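## Task

Lift the green ring and set it down flat on the pins of the post whose foot is green. While carrying it, keep it from contacting any fixed thing (the table, the board, any post's foot, either robot base and so on). Do not leave it resting on a short spare post, on another ring or on a loose object. The posts are spring-mounted and none may be tipped over. Any of these errors means failure. The ring must stay in place without the robot holding it, and the gripper must open and pull away at the end.

## Robot and tools

Robot: two six-joint arms, left_arm and right_arm, each ending in a parallel two-finger gripper. They face each other across a table. The names are labels, not image sides. Base (URDF root) poses in the scene frame: left_arm (+0.003, +0.476, +0.101) m, quat_wxyz (+0.836, 0, 0, -0.548). right_arm (-0.074, -0.434, +0.089) m, quat_wxyz (+0.841, 0, 0, +0.541).

Scene frame: the origin is the table centre and +z is up. The table surface is at z = +0.020 m. left_arm sits on the +y side. Gripper frame: the fingers extend along its +x axis and close along its y axis. The reported end_effector_position is the midpoint between the finger pads, roughly 3 to 4 cm short of the tips.

execute_actions(actions): actions is a list of actions run in order. Each action is a list of 1 to 15 rows, and each row is applied for one 1/30 s step. An action always lasts 15 steps (0.5 s), with the final row repeated if fewer are given. Every row is a single list of 14 numbers, each in [-1, 1], covering both arms even if only one moves. Order: left dx, dy, dz, rx, ry, rz, opening, then the same seven for right. dx to rz are an offset, not a pose. They are measured in that gripper's own axes from its measured pose at the start of the action; for a call's first action that is the pose in the latest result. Every row counts from that same start, not from the row before. Scale: 1.0 equals 0.6 m for dx, dy, dz and 180 degrees for the rotation vector rx, ry, rz. Opening is absolute, not an offset: +1 is fully open (0.088 m), empty fingers touch near -0.80, and values down to -1 close no further. Give a close at least 0.5 s. An empty list only returns the state and images.

Each step the commanded pose is clipped to 70 mm and 16 degrees from the current measured pose, and damped inverse kinematics follows it, putting position ahead of orientation. A large offset can therefore be left unfinished. After an action the arm only reaches its last clipped pose, so send the remainder next time.

move(target, speed, blocking): target is one 14-number row laid out exactly as above. It holds offsets in each gripper's axes, counted from the pose in the scene's latest result that shows one, plus absolute openings sent when the move starts. Each gripper follows a straight path, turning the shorter way. The paths finish together after 0.5 to 10 s; past 10 s they halt short. speed is the top path speed in m/s, 0.002 to 0.5, default 0.25; rotation is capped at twice that in rad/s. Paths ignore obstacles and the other arm. Grippers lag, drift and can exceed speed, most when an arm is nearly straight. The result adds a move: line with the ending (done, off_target, moving, held, fault) and limits (paced: the sent pose was clipped; held: a check blocked steps, after which the arm may move much faster), plus each gripper's distance from its target. If only one arm is named, the other finished. blocking=false returns after 0.5 s while motion continues; call wait or stop before any new execute_actions or move.

wait(seconds): 0 to 10 s; arms keep their last command, and it returns early if a running move ends. stop(): brakes a running move, needing more room at higher speed; fingers keep moving. zoom_image(camera, region): region [x0, y0, x1, y1] in pixels of that camera's latest image, (0,0) top-left, at most 504 by 504. Cameras, all 504x504: cam_head_left, cam_head_right, cam_high, cam_low, cam_left_wrist, cam_right_wrist, with approximate pinhole-plus-radial intrinsics given. read_manual(section) returns only the URDF licence texts. finished_scene(scene) ends the current scene by number and cannot be undone; the goal must already hold and remain so, and the result reveals the next task.

Reading results: the state line shows, for left_arm then right_arm, position in metres, quat_wxyz and velocities, all in the scene frame. Printed positions can be off, more at long reach. Hand target lines show where each controller is heading. A pose unreachable line means a clearance check altered or blocked that arm's command. grip_measured uses the opening scale; to hold something, keep commanding well below it, and a bigger gap squeezes harder (about 34 N per pad at most; a fast close can press harder or even spring open). Readings may be off by about 1 mm. The last Joint positions value is the opening in metres. Joint torques are whole drive outputs with offsets and noise, never zero in free air.

Joint ranges (rad), base to wrist: waist -3.054 to 3.054, shoulder 0 to 3.142, elbow 0 to 2.356, wrist pitch -1.571 to 1.571, wrist yaw -1.571 to 1.571, wrist roll -3.142 to 3.142. Load limits (N m): 16.8, 20.8, 20.8, 5.49, 5.47, 5.13; a held object adds load. Hitting one causes a TORQUE FAULT: that arm freezes for 10 s and drops the rest of the call. Holding loads heats motors: MOTOR HOT from 50 °C, an OVER-TEMPERATURE FAULT hold at 95 °C, and later power loss with the arm going limp.

Practical cautions: friction may leave the gripper short or tilted, and tiny moves may not happen, so check pose and orientation after each move and correct tilt. To keep an arm still, send it the offset back to its desired pose in the first call of a reply and zeros afterwards, always with its intended opening. An arm blocked by an object keeps pushing until given a new command. Faster contact and targets set deeper past contact press harder, so approach slowly. Keep the arms from striking each other, avoid drops, slams and hard shoves, never knock objects off the table, and expect occasional brief nudges to loose objects.

Each tool is called after "Call:" as name(argument=value, ...) on one line, values as JSON.

## Session

Call:
execute_actions(actions=[])

Scene clock: 0.00 s.
left_arm: end_effector_position=(+0.2327, +0.4445, +0.3473) grip_measured=+0.849 end_effector_quat_wxyz=(+0.757, -0.134, +0.634, -0.079) end_effector_velocity=(-0.005, +0.000, -0.002) end_effector_angular_velocity=(+0.007, +0.025, -0.008) | right_arm: end_effector_position=(-0.0842, -0.1745, +0.3225) grip_measured=+0.843 end_effector_quat_wxyz=(-0.266, +0.842, +0.394, -0.257) end_effector_velocity=(-0.001, -0.001, -0.004) end_effector_angular_velocity=(-0.029, -0.018, +0.010)
Joint positions: left_arm=[ 1.221  1.327  1.471 -1.54   0.305 -0.047  0.081] | right_arm=[ 1.023  0.915  0.64  -0.294  1.145 -1.885  0.08 ]
Joint velocities: left_arm=[-0.002  0.002 -0.002 -0.022 -0.007  0.007  0.   ] | right_arm=[ 0.002  0.002 -0.002 -0.022 -0.007 -0.007 -0.   ]
Joint torques (N m, as the arm reports them, + toward a larger angle): no reading
Motor temperatures (°C, as the motors report them): left_arm=[28 28 28 27 29 30] | right_arm=[29 30 29 27 31 28]
Heat: left arm: hottest wrist roll 30 °C (+0.0 °C/min); right arm: hottest wrist yaw 31 °C (+0.0 °C/min).
Hand target (left_arm): +0.233, +0.444, +0.347; +0.757, -0.134, +0.634, -0.079
Hand target (right_arm): -0.084, -0.175, +0.323; -0.266, +0.842, +0.394, -0.257

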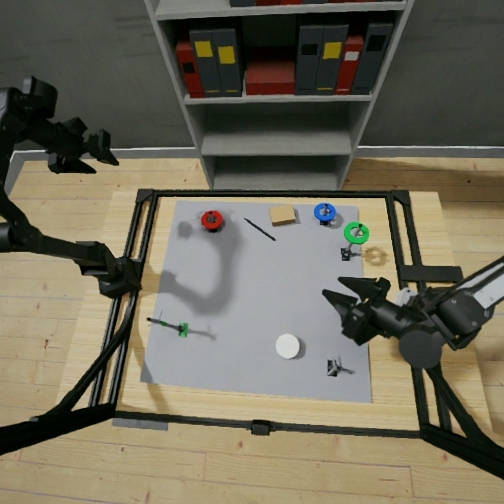

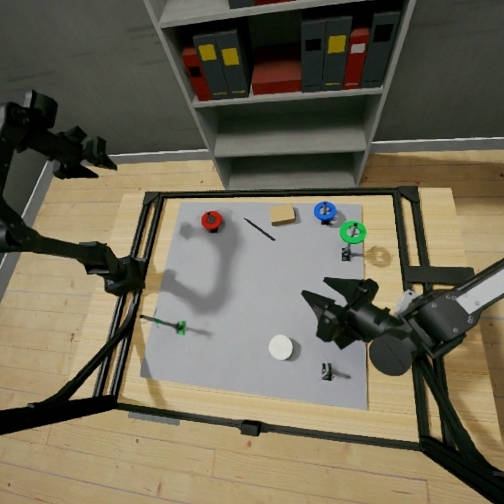

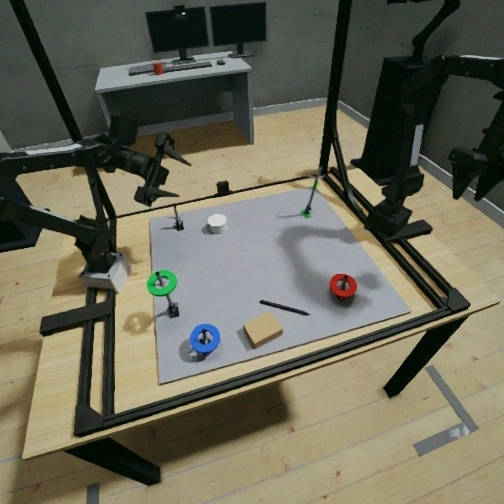

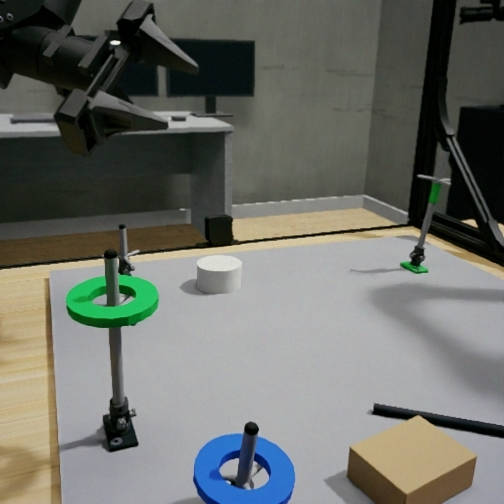

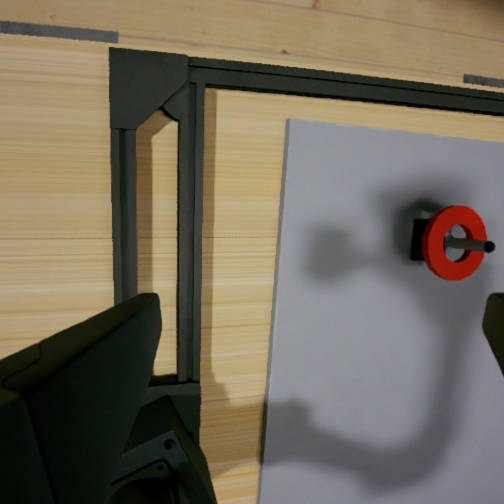

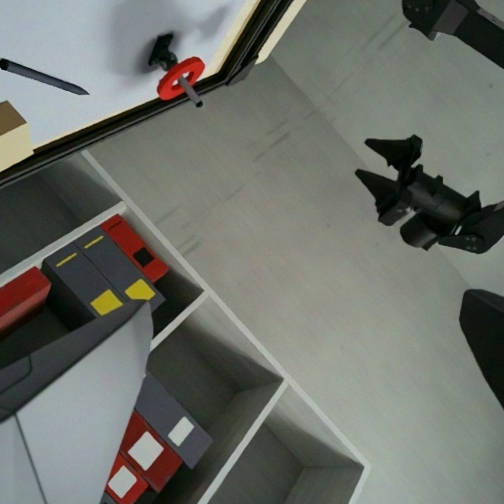

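Call:
zoom_image(camera="cam_low", region=[340, 100, 504, 300])

Call:
zoom_image(camera="cam_low", region=[30, 210, 270, 470])

Call:
zoom_image(camera="cam_head_left", region=[100, 240, 240, 400])

Call:
zoom_image(camera="cam_head_left", region=[290, 180, 430, 320])

Call:
zoom_image(camera="cam_high", region=[260, 130, 380, 250])

Region (340, 100, 504, 300) of cam_low's 504x504 image, scaled by 2.520, with more detail than that image has; it fills the left 413 columns of this view, and the rest is white.

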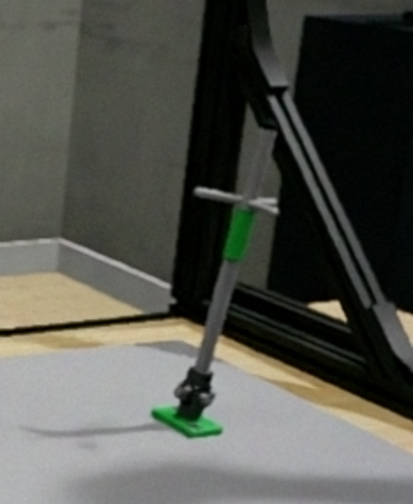

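Region (30, 210, 270, 470) of cam_low's 504x504 image, scaled by 1.938, with more detail than that image has; it fills the left 465 columns of this view, and the rest is white.

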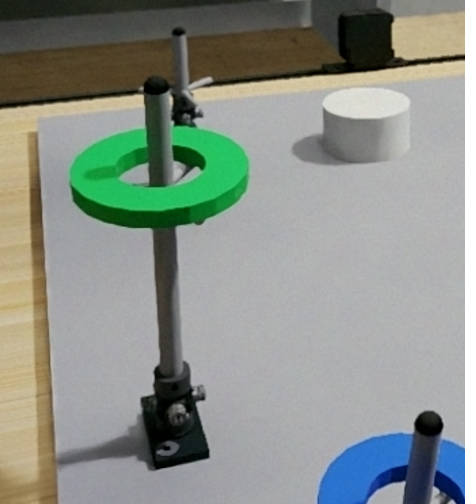

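Region (100, 240, 240, 400) of cam_head_left's 504x504 image, scaled by 3.150, with more detail than that image has; it fills the left 441 columns of this view, and the rest is white.

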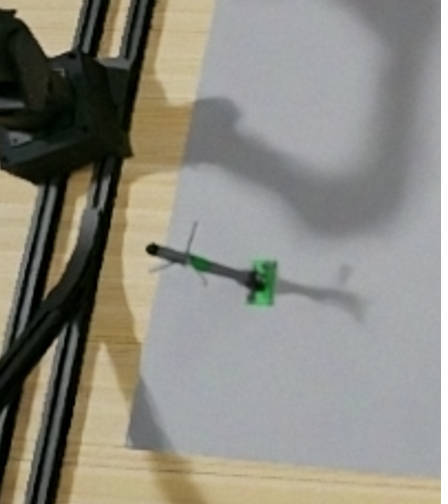

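Region (290, 180, 430, 320) of cam_head_left's 504x504 image, scaled by 3.600, with more detail than that image has.

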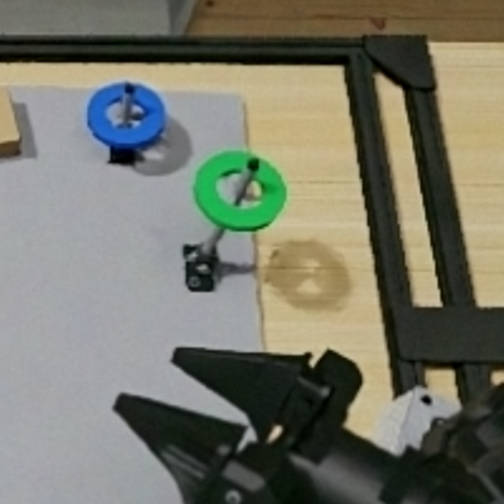

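Region (260, 130, 380, 250) of cam_high's 504x504 image, scaled by 4.200, with more detail than that image has.

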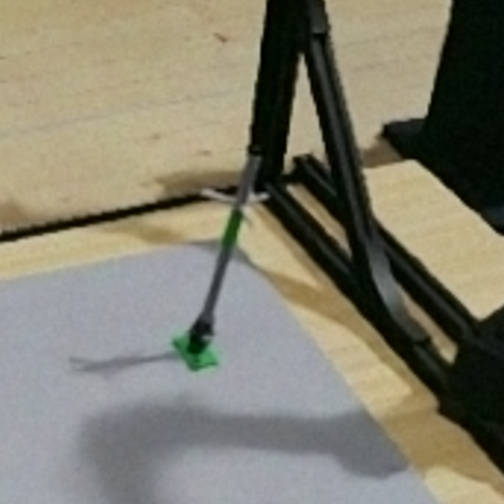

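Call:
move(target=[0.09,-0.311,-0.343,0.464,0.115,0.042,1,0.035,0.271,-0.225,0.295,-0.128,0.43,1], speed=0.35)

Scene clock: 4.53 s.
left_arm: end_effector_position=(+0.0500, +0.2336, +0.3186) grip_measured=+1.000 end_effector_quat_wxyz=(+0.557, +0.446, +0.532, -0.456) end_effector_velocity=(-0.002, -0.003, -0.001) end_effector_angular_velocity=(-0.004, +0.007, -0.000) | right_arm: end_effector_position=(+0.0966, -0.2813, +0.3074) grip_measured=+1.000 end_effector_quat_wxyz=(+0.314, -0.650, +0.279, +0.634) end_effector_velocity=(-0.002, -0.002, -0.002) end_effector_angular_velocity=(-0.006, +0.037, +0.006)
Joint positions: left_arm=[-0.228  1.48   1.518 -1.572 -0.012 -0.005  0.088] | right_arm=[-0.413  1.401  1.455 -1.57   0.001 -1.546  0.088]
Joint velocities: left_arm=[-0.007  0.007  0.002  0.007  0.007 -0.007  0.   ] | right_arm=[-0.017  0.012  0.002 -0.022 -0.022 -0.022  0.   ]
Joint torques (N m, as the arm reports them, + toward a larger angle): left_arm=[-0.23 -3.27  7.5  -0.24 -0.09  0.26] | right_arm=[-0.2  -3.42  7.    0.13 -0.14 -0.14]
Motor temperatures (°C, as the motors report them): left_arm=[28 29 28 27 29 30] | right_arm=[29 30 30 27 31 28]
Heat: left arm: hottest wrist roll 30 °C (+0.0 °C/min); right arm: hottest wrist yaw 31 °C (+0.0 °C/min).
Hand target (left_arm): +0.050, +0.231, +0.320; +0.556, +0.449, +0.528, -0.458
Hand target (right_arm): +0.099, -0.280, +0.309; -0.314, +0.648, -0.279, -0.635
Off the commanded pose (left_arm): 0.004 m, 2 deg.
Off the commanded pose (right_arm): 0.004 m, 3 deg.
joint sent to its limit (left arm) — the command would take joint 4 (wrist pitch) past its lower limit, so that joint was sent only as far as its limit.
joint sent to its limit (right arm) — the command would take joint 4 (wrist pitch) past its lower limit, so that joint was sent only as far as its limit.
move: off_target (right_arm)

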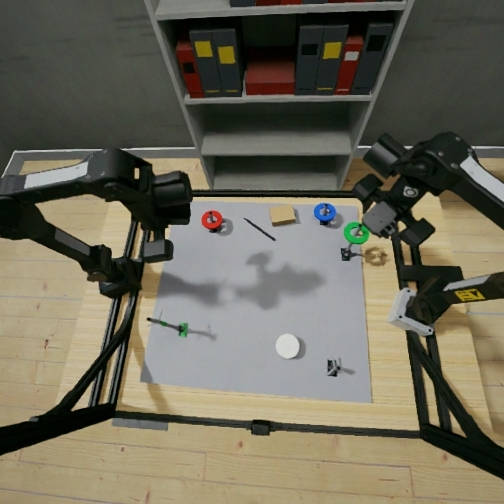

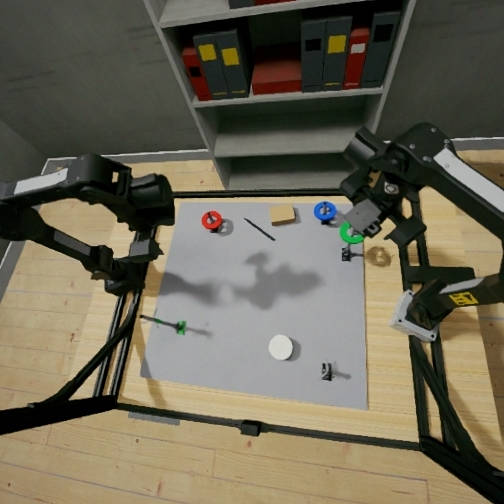

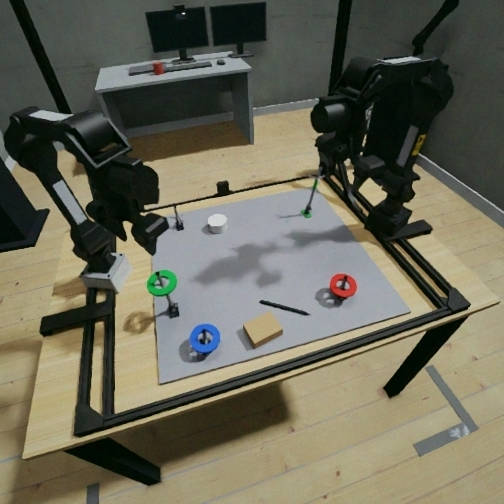

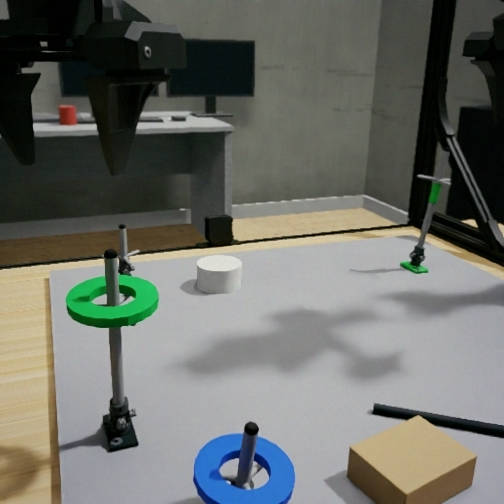

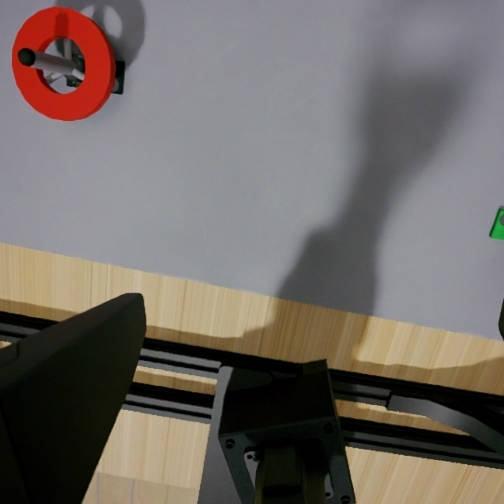

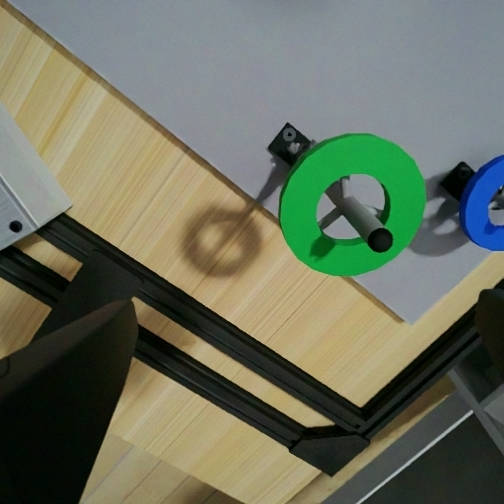

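Call:
move(target=[0,-0.334,-0.12,0.222,0,0,1,0.062,-0.067,0,0,0,0.017,1], speed=0.3)

Scene clock: 6.77 s.
left_arm: end_effector_position=(-0.1575, +0.2695, +0.3136) grip_measured=+1.000 end_effector_quat_wxyz=(+0.372, +0.610, +0.341, -0.610) end_effector_velocity=(-0.000, +0.001, -0.001) end_effector_angular_velocity=(+0.005, -0.013, +0.000) | right_arm: end_effector_position=(+0.1254, -0.2562, +0.2723) grip_measured=+1.000 end_effector_quat_wxyz=(+0.295, -0.642, +0.297, +0.643) end_effector_velocity=(-0.006, -0.001, -0.001) end_effector_angular_velocity=(-0.001, +0.035, +0.019)
Joint positions: left_arm=[-1.096  1.548  1.561 -1.568 -0.041 -0.173  0.088] | right_arm=[-0.415  1.562  1.459 -1.471 -0.    -1.549  0.088]
Joint velocities: left_arm=[-0.007  0.007  0.002 -0.007 -0.007 -0.007  0.   ] | right_arm=[-0.002  0.002 -0.002 -0.022 -0.022 -0.022  0.   ]
Joint torques (N m, as the arm reports them, + toward a larger angle): left_arm=[-0.42 -3.66  7.45 -0.27 -0.09 -0.28] | right_arm=[-0.28 -4.08  6.99  0.45 -0.06 -0.11]
Motor temperatures (°C, as the motors report them): left_arm=[28 29 29 27 29 30] | right_arm=[29 31 30 27 31 28]
Heat: left arm: hottest wrist roll 30 °C (+0.0 °C/min); right arm: hottest shoulder 31 °C (+0.0 °C/min).
Hand target (left_arm): -0.160, +0.267, +0.314; +0.374, +0.609, +0.341, -0.610
Hand target (right_arm): +0.129, -0.254, +0.273; -0.297, +0.642, -0.296, -0.642
Off the commanded pose (left_arm): 0.004 m, 0 deg.
Off the commanded pose (right_arm): 0.004 m, 0 deg.
move: done

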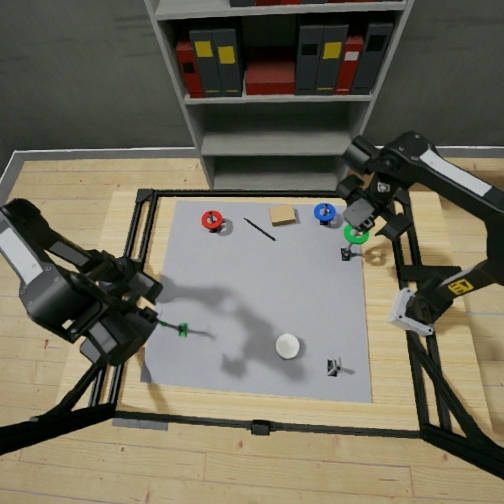

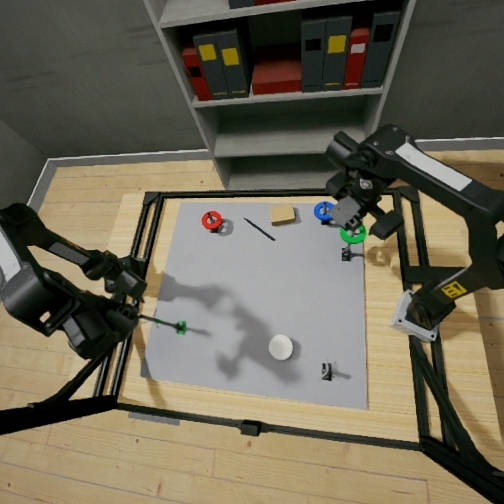

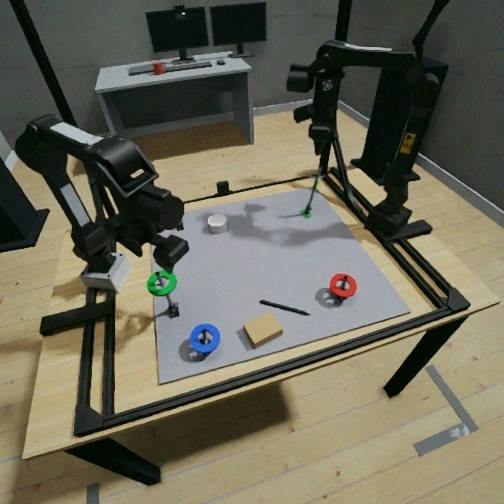

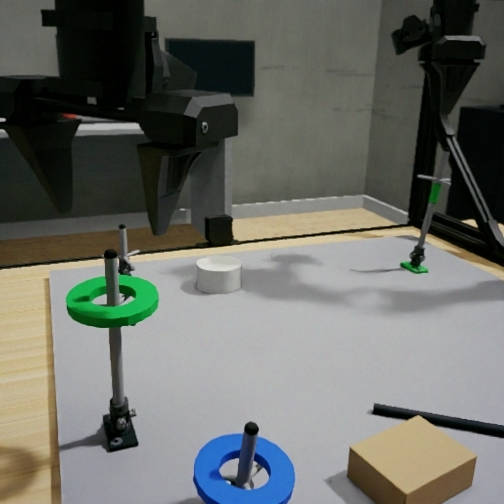

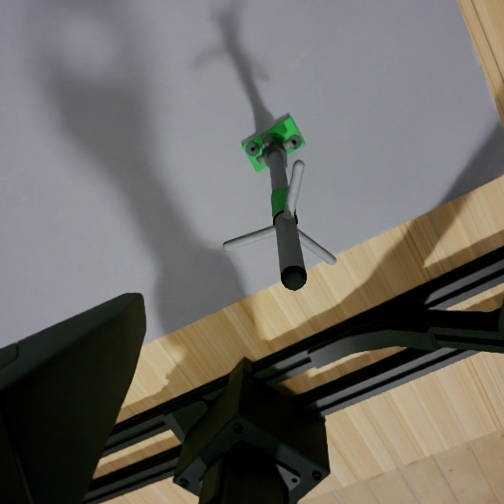

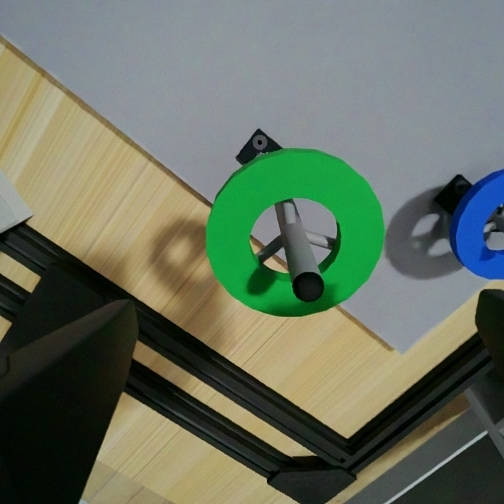

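Call:
move(target=[0.05,0,0,0,0,0,1,0.083,-0.008,-0.003,-0.05,0,0,1], speed=0.1)

Call:
zoom_image(camera="cam_low", region=[20, 180, 200, 360])

Scene clock: 8.20 s.
left_arm: end_effector_position=(-0.1594, +0.2668, +0.2843) grip_measured=+1.000 end_effector_quat_wxyz=(+0.372, +0.610, +0.342, -0.610) end_effector_velocity=(-0.001, +0.002, -0.001) end_effector_angular_velocity=(+0.003, +0.007, +0.005) | right_arm: end_effector_position=(+0.1309, -0.2526, +0.2288) grip_measured=+1.000 end_effector_quat_wxyz=(+0.250, -0.666, +0.240, +0.661) end_effector_velocity=(-0.001, -0.000, -0.004) end_effector_angular_velocity=(+0.001, +0.010, +0.005)
Joint positions: left_arm=[-1.095  1.54   1.435 -1.451 -0.041 -0.173  0.088] | right_arm=[-0.419  1.562  1.286 -1.278 -0.    -1.709  0.088]
Joint velocities: left_arm=[-0.002 -0.007 -0.012  0.007  0.007 -0.007  0.   ] | right_arm=[-0.002  0.002 -0.012  0.007 -0.007 -0.007  0.   ]
Joint torques (N m, as the arm reports them, + toward a larger angle): left_arm=[ 0.25 -5.78  4.43 -0.02  0.    0.16] | right_arm=[-0.28 -4.41  4.42  0.54 -0.03 -0.14]
Motor temperatures (°C, as the motors report them): left_arm=[28 29 29 27 29 30] | right_arm=[29 31 31 27 31 28]
Heat: left arm: hottest wrist roll 30 °C (+0.0 °C/min); right arm: hottest shoulder 31 °C (+0.0 °C/min).
Hand target (left_arm): -0.157, +0.268, +0.284; +0.372, +0.610, +0.342, -0.610
Hand target (right_arm): +0.130, -0.254, +0.223; -0.244, +0.663, -0.245, -0.664
Off the commanded pose (left_arm): 0.003 m, 0 deg.
Off the commanded pose (right_arm): 0.007 m, 1 deg.
move: done

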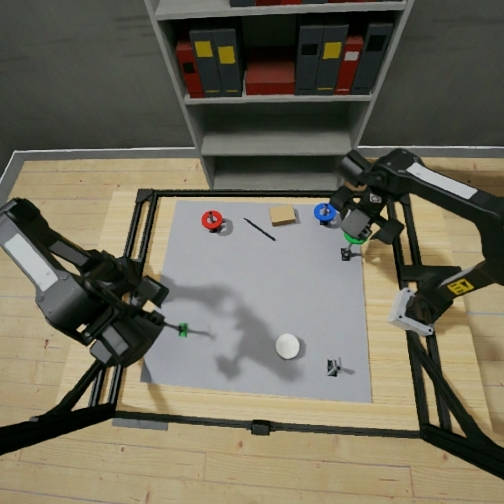

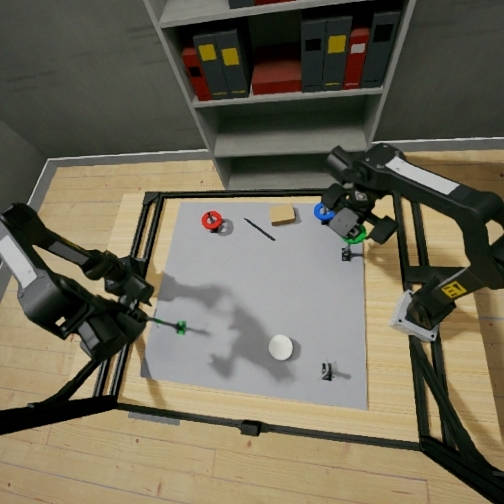

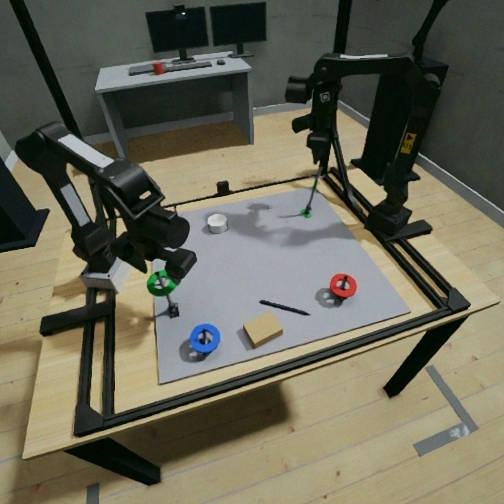

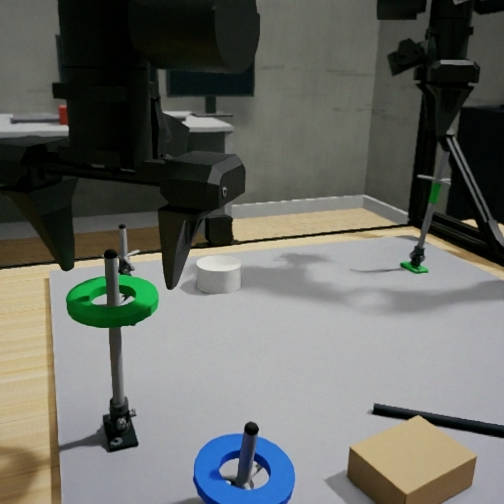

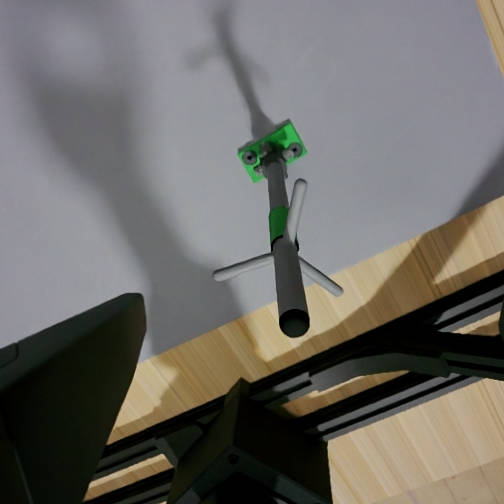

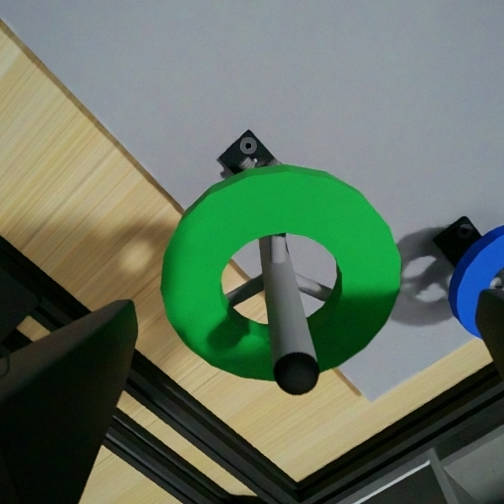

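Region (20, 180, 200, 360) of cam_low's 504x504 image, scaled by 2.800, with more detail than that image has.

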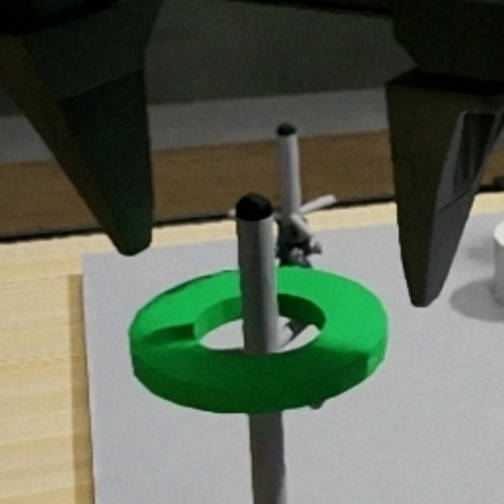

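Call:
move(target=[0,0,0,0,0,0,1,0.025,0.011,0,0,0,0.006,1], speed=0.05)

Call:
zoom_image(camera="cam_low", region=[20, 180, 200, 360])

Call:
zoom_image(camera="cam_high", region=[110, 230, 210, 330])

Scene clock: 9.20 s.
left_arm: end_effector_position=(-0.1594, +0.2668, +0.2841) grip_measured=+1.000 end_effector_quat_wxyz=(+0.372, +0.610, +0.342, -0.610) end_effector_velocity=(+0.004, +0.004, -0.000) end_effector_angular_velocity=(+0.012, -0.019, +0.005) | right_arm: end_effector_position=(+0.1282, -0.2551, +0.2160) grip_measured=+1.000 end_effector_quat_wxyz=(+0.245, -0.664, +0.244, +0.663) end_effector_velocity=(-0.004, -0.003, -0.002) end_effector_angular_velocity=(-0.006, +0.018, +0.005)
Joint positions: left_arm=[-1.095  1.54   1.433 -1.45  -0.041 -0.173  0.088] | right_arm=[-0.419  1.562  1.235 -1.241  0.    -1.71   0.088]
Joint velocities: left_arm=[-0.002 -0.002 -0.002 -0.022 -0.007 -0.007  0.   ] | right_arm=[-0.002 -0.002 -0.012 -0.007 -0.007 -0.007  0.   ]
Joint torques (N m, as the arm reports them, + toward a larger angle): left_arm=[-0.14 -4.78  6.1  -0.25  0.01 -0.03] | right_arm=[-0.22 -5.67  4.1   0.48  0.04 -0.05]
Motor temperatures (°C, as the motors report them): left_arm=[28 29 29 27 29 30] | right_arm=[29 31 31 27 31 28]
Heat: left arm: hottest wrist roll 30 °C (+0.0 °C/min); right arm: hottest shoulder 31 °C (+0.0 °C/min).
Hand target (left_arm): -0.159, +0.267, +0.284; +0.372, +0.610, +0.342, -0.610
Hand target (right_arm): +0.127, -0.257, +0.214; -0.244, +0.664, -0.246, -0.663
Off the commanded pose (left_arm): 0.000 m, 0 deg.
Off the commanded pose (right_arm): 0.004 m, 0 deg.
move: done

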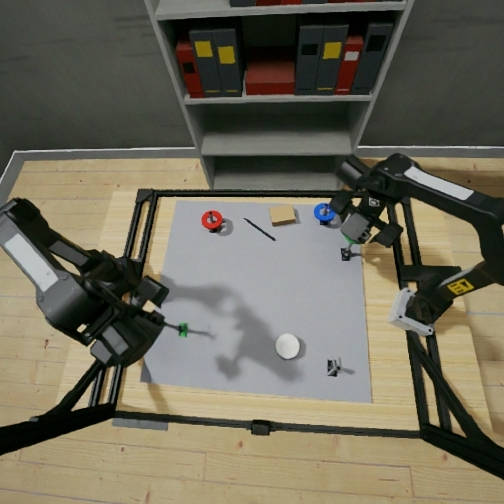

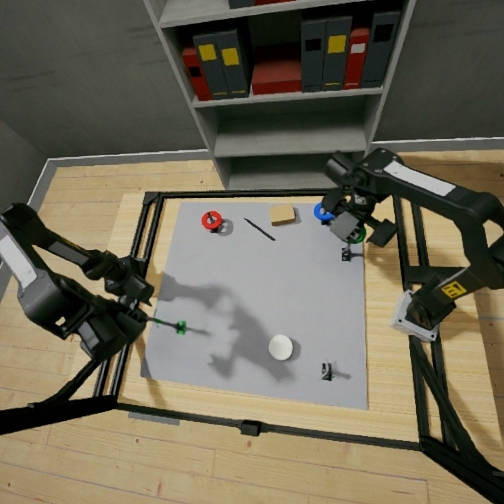

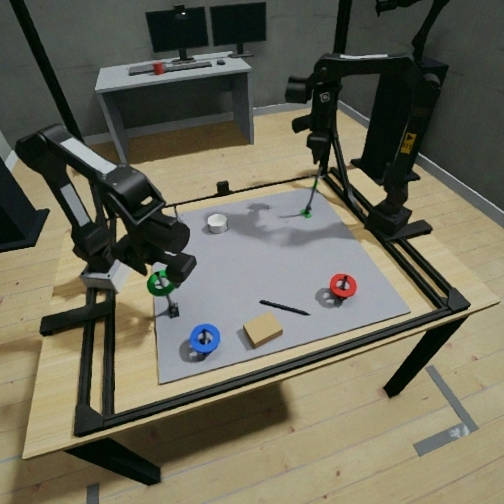

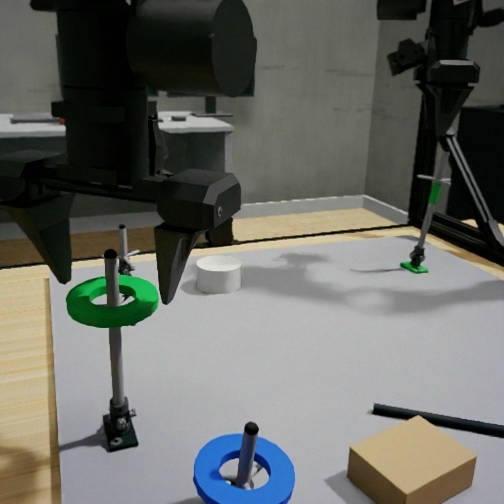

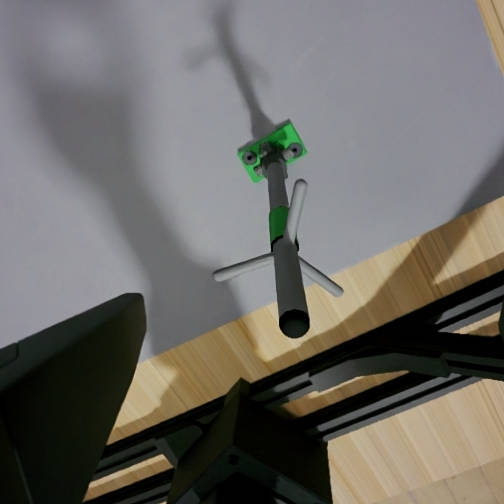

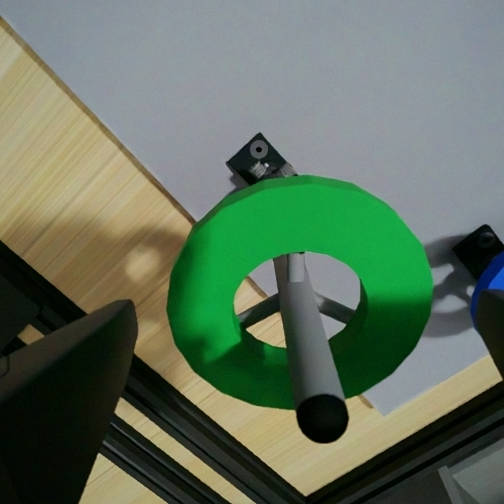

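Region (20, 180, 200, 360) of cam_low's 504x504 image, scaled by 2.800, with more detail than that image has.

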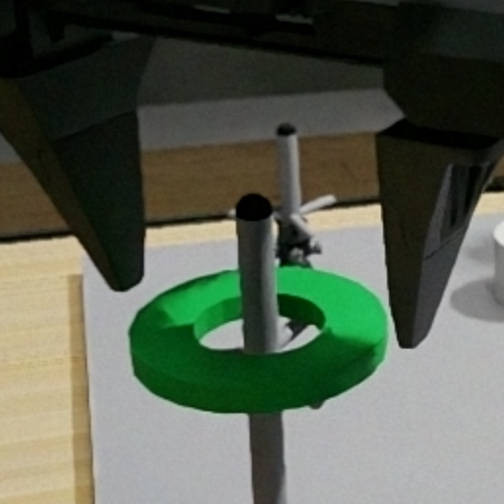

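Region (110, 230, 210, 330) of cam_high's 504x504 image, scaled by 5.040, with more detail than that image has.

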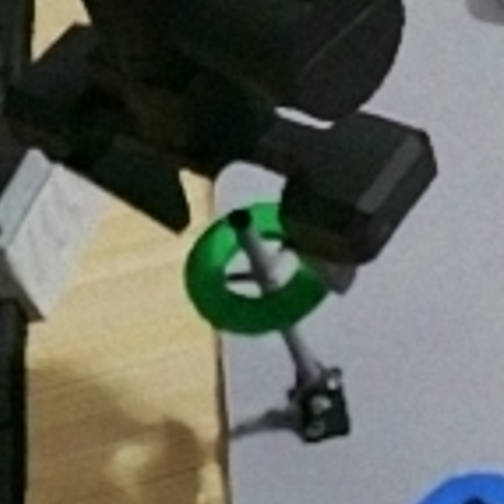

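Call:
move(target=[0,0,0,0,0,0,1,0.036,0.002,0,0,0,0.0,1], speed=0.05)

Call:
zoom_image(camera="cam_low", region=[20, 180, 200, 360])

Call:
zoom_image(camera="cam_high", region=[110, 230, 210, 330])

Scene clock: 10.10 s.
left_arm: end_effector_position=(-0.1594, +0.2668, +0.2841) grip_measured=+1.000 end_effector_quat_wxyz=(+0.372, +0.610, +0.342, -0.610) end_effector_velocity=(+0.002, +0.002, +0.001) end_effector_angular_velocity=(-0.003, -0.007, -0.010) | right_arm: end_effector_position=(+0.1292, -0.2542, +0.1996) grip_measured=+1.000 end_effector_quat_wxyz=(+0.250, -0.667, +0.239, +0.660) end_effector_velocity=(-0.004, -0.002, -0.003) end_effector_angular_velocity=(+0.005, +0.027, +0.000)
Joint positions: left_arm=[-1.095  1.54   1.433 -1.45  -0.041 -0.173  0.088] | right_arm=[-0.419  1.562  1.17  -1.16   0.    -1.71   0.088]
Joint velocities: left_arm=[-0.002 -0.007 -0.002 -0.007 -0.007  0.007  0.   ] | right_arm=[-0.007 -0.002 -0.012 -0.007 -0.022 -0.007  0.   ]
Joint torques (N m, as the arm reports them, + toward a larger angle): left_arm=[-0.1  -4.68  5.95 -0.21 -0.02 -0.01] | right_arm=[-0.1  -4.68  4.26  0.45 -0.04 -0.06]
Motor temperatures (°C, as the motors report them): left_arm=[28 29 29 27 29 30] | right_arm=[29 31 31 27 31 28]
Heat: left arm: hottest wrist roll 30 °C (+0.0 °C/min); right arm: hottest shoulder 31 °C (+0.0 °C/min).
Hand target (left_arm): -0.159, +0.267, +0.284; +0.372, +0.610, +0.342, -0.610
Hand target (right_arm): +0.127, -0.256, +0.194; -0.245, +0.664, -0.244, -0.663
Off the commanded pose (left_arm): 0.000 m, 0 deg.
Off the commanded pose (right_arm): 0.006 m, 1 deg.
move: done

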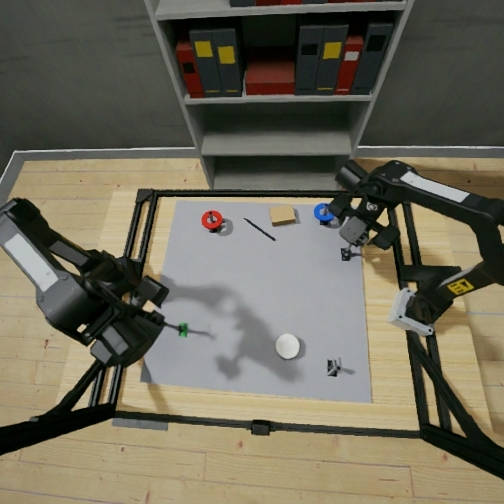

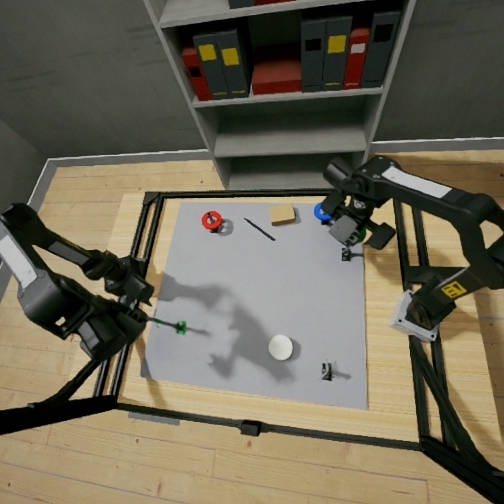

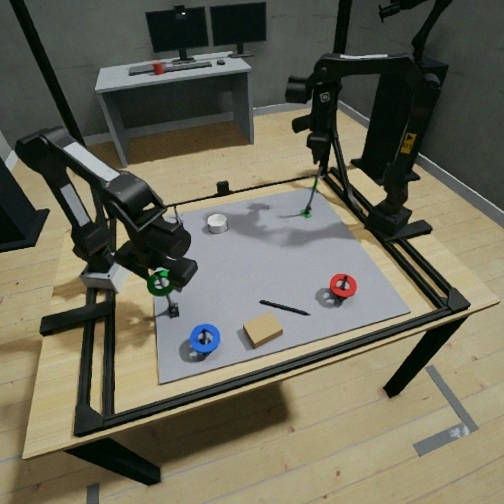

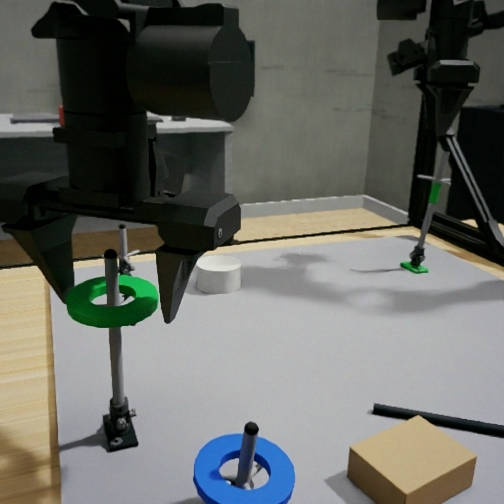

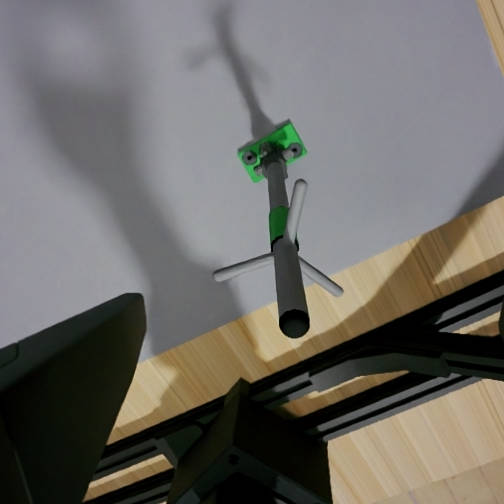

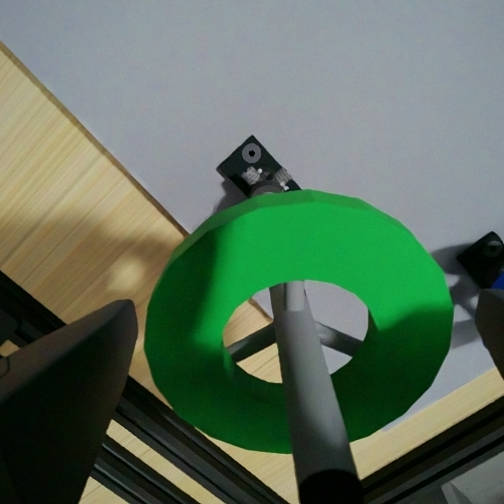

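Region (20, 180, 200, 360) of cam_low's 504x504 image, scaled by 2.800, with more detail than that image has.

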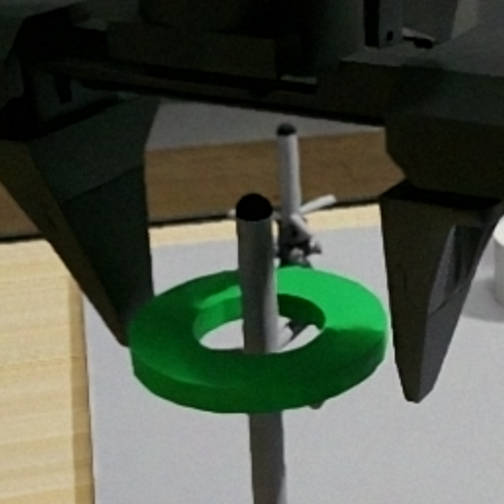

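Region (110, 230, 210, 330) of cam_high's 504x504 image, scaled by 5.040, with more detail than that image has.

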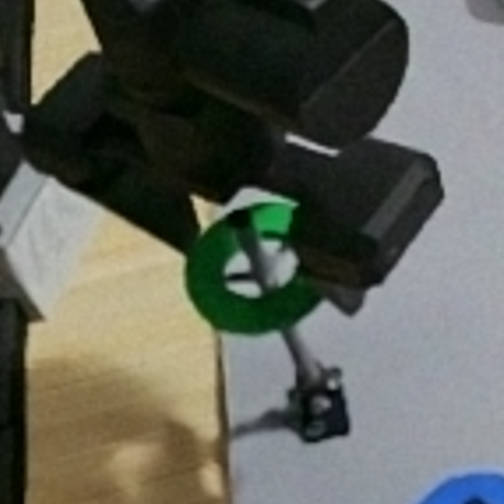

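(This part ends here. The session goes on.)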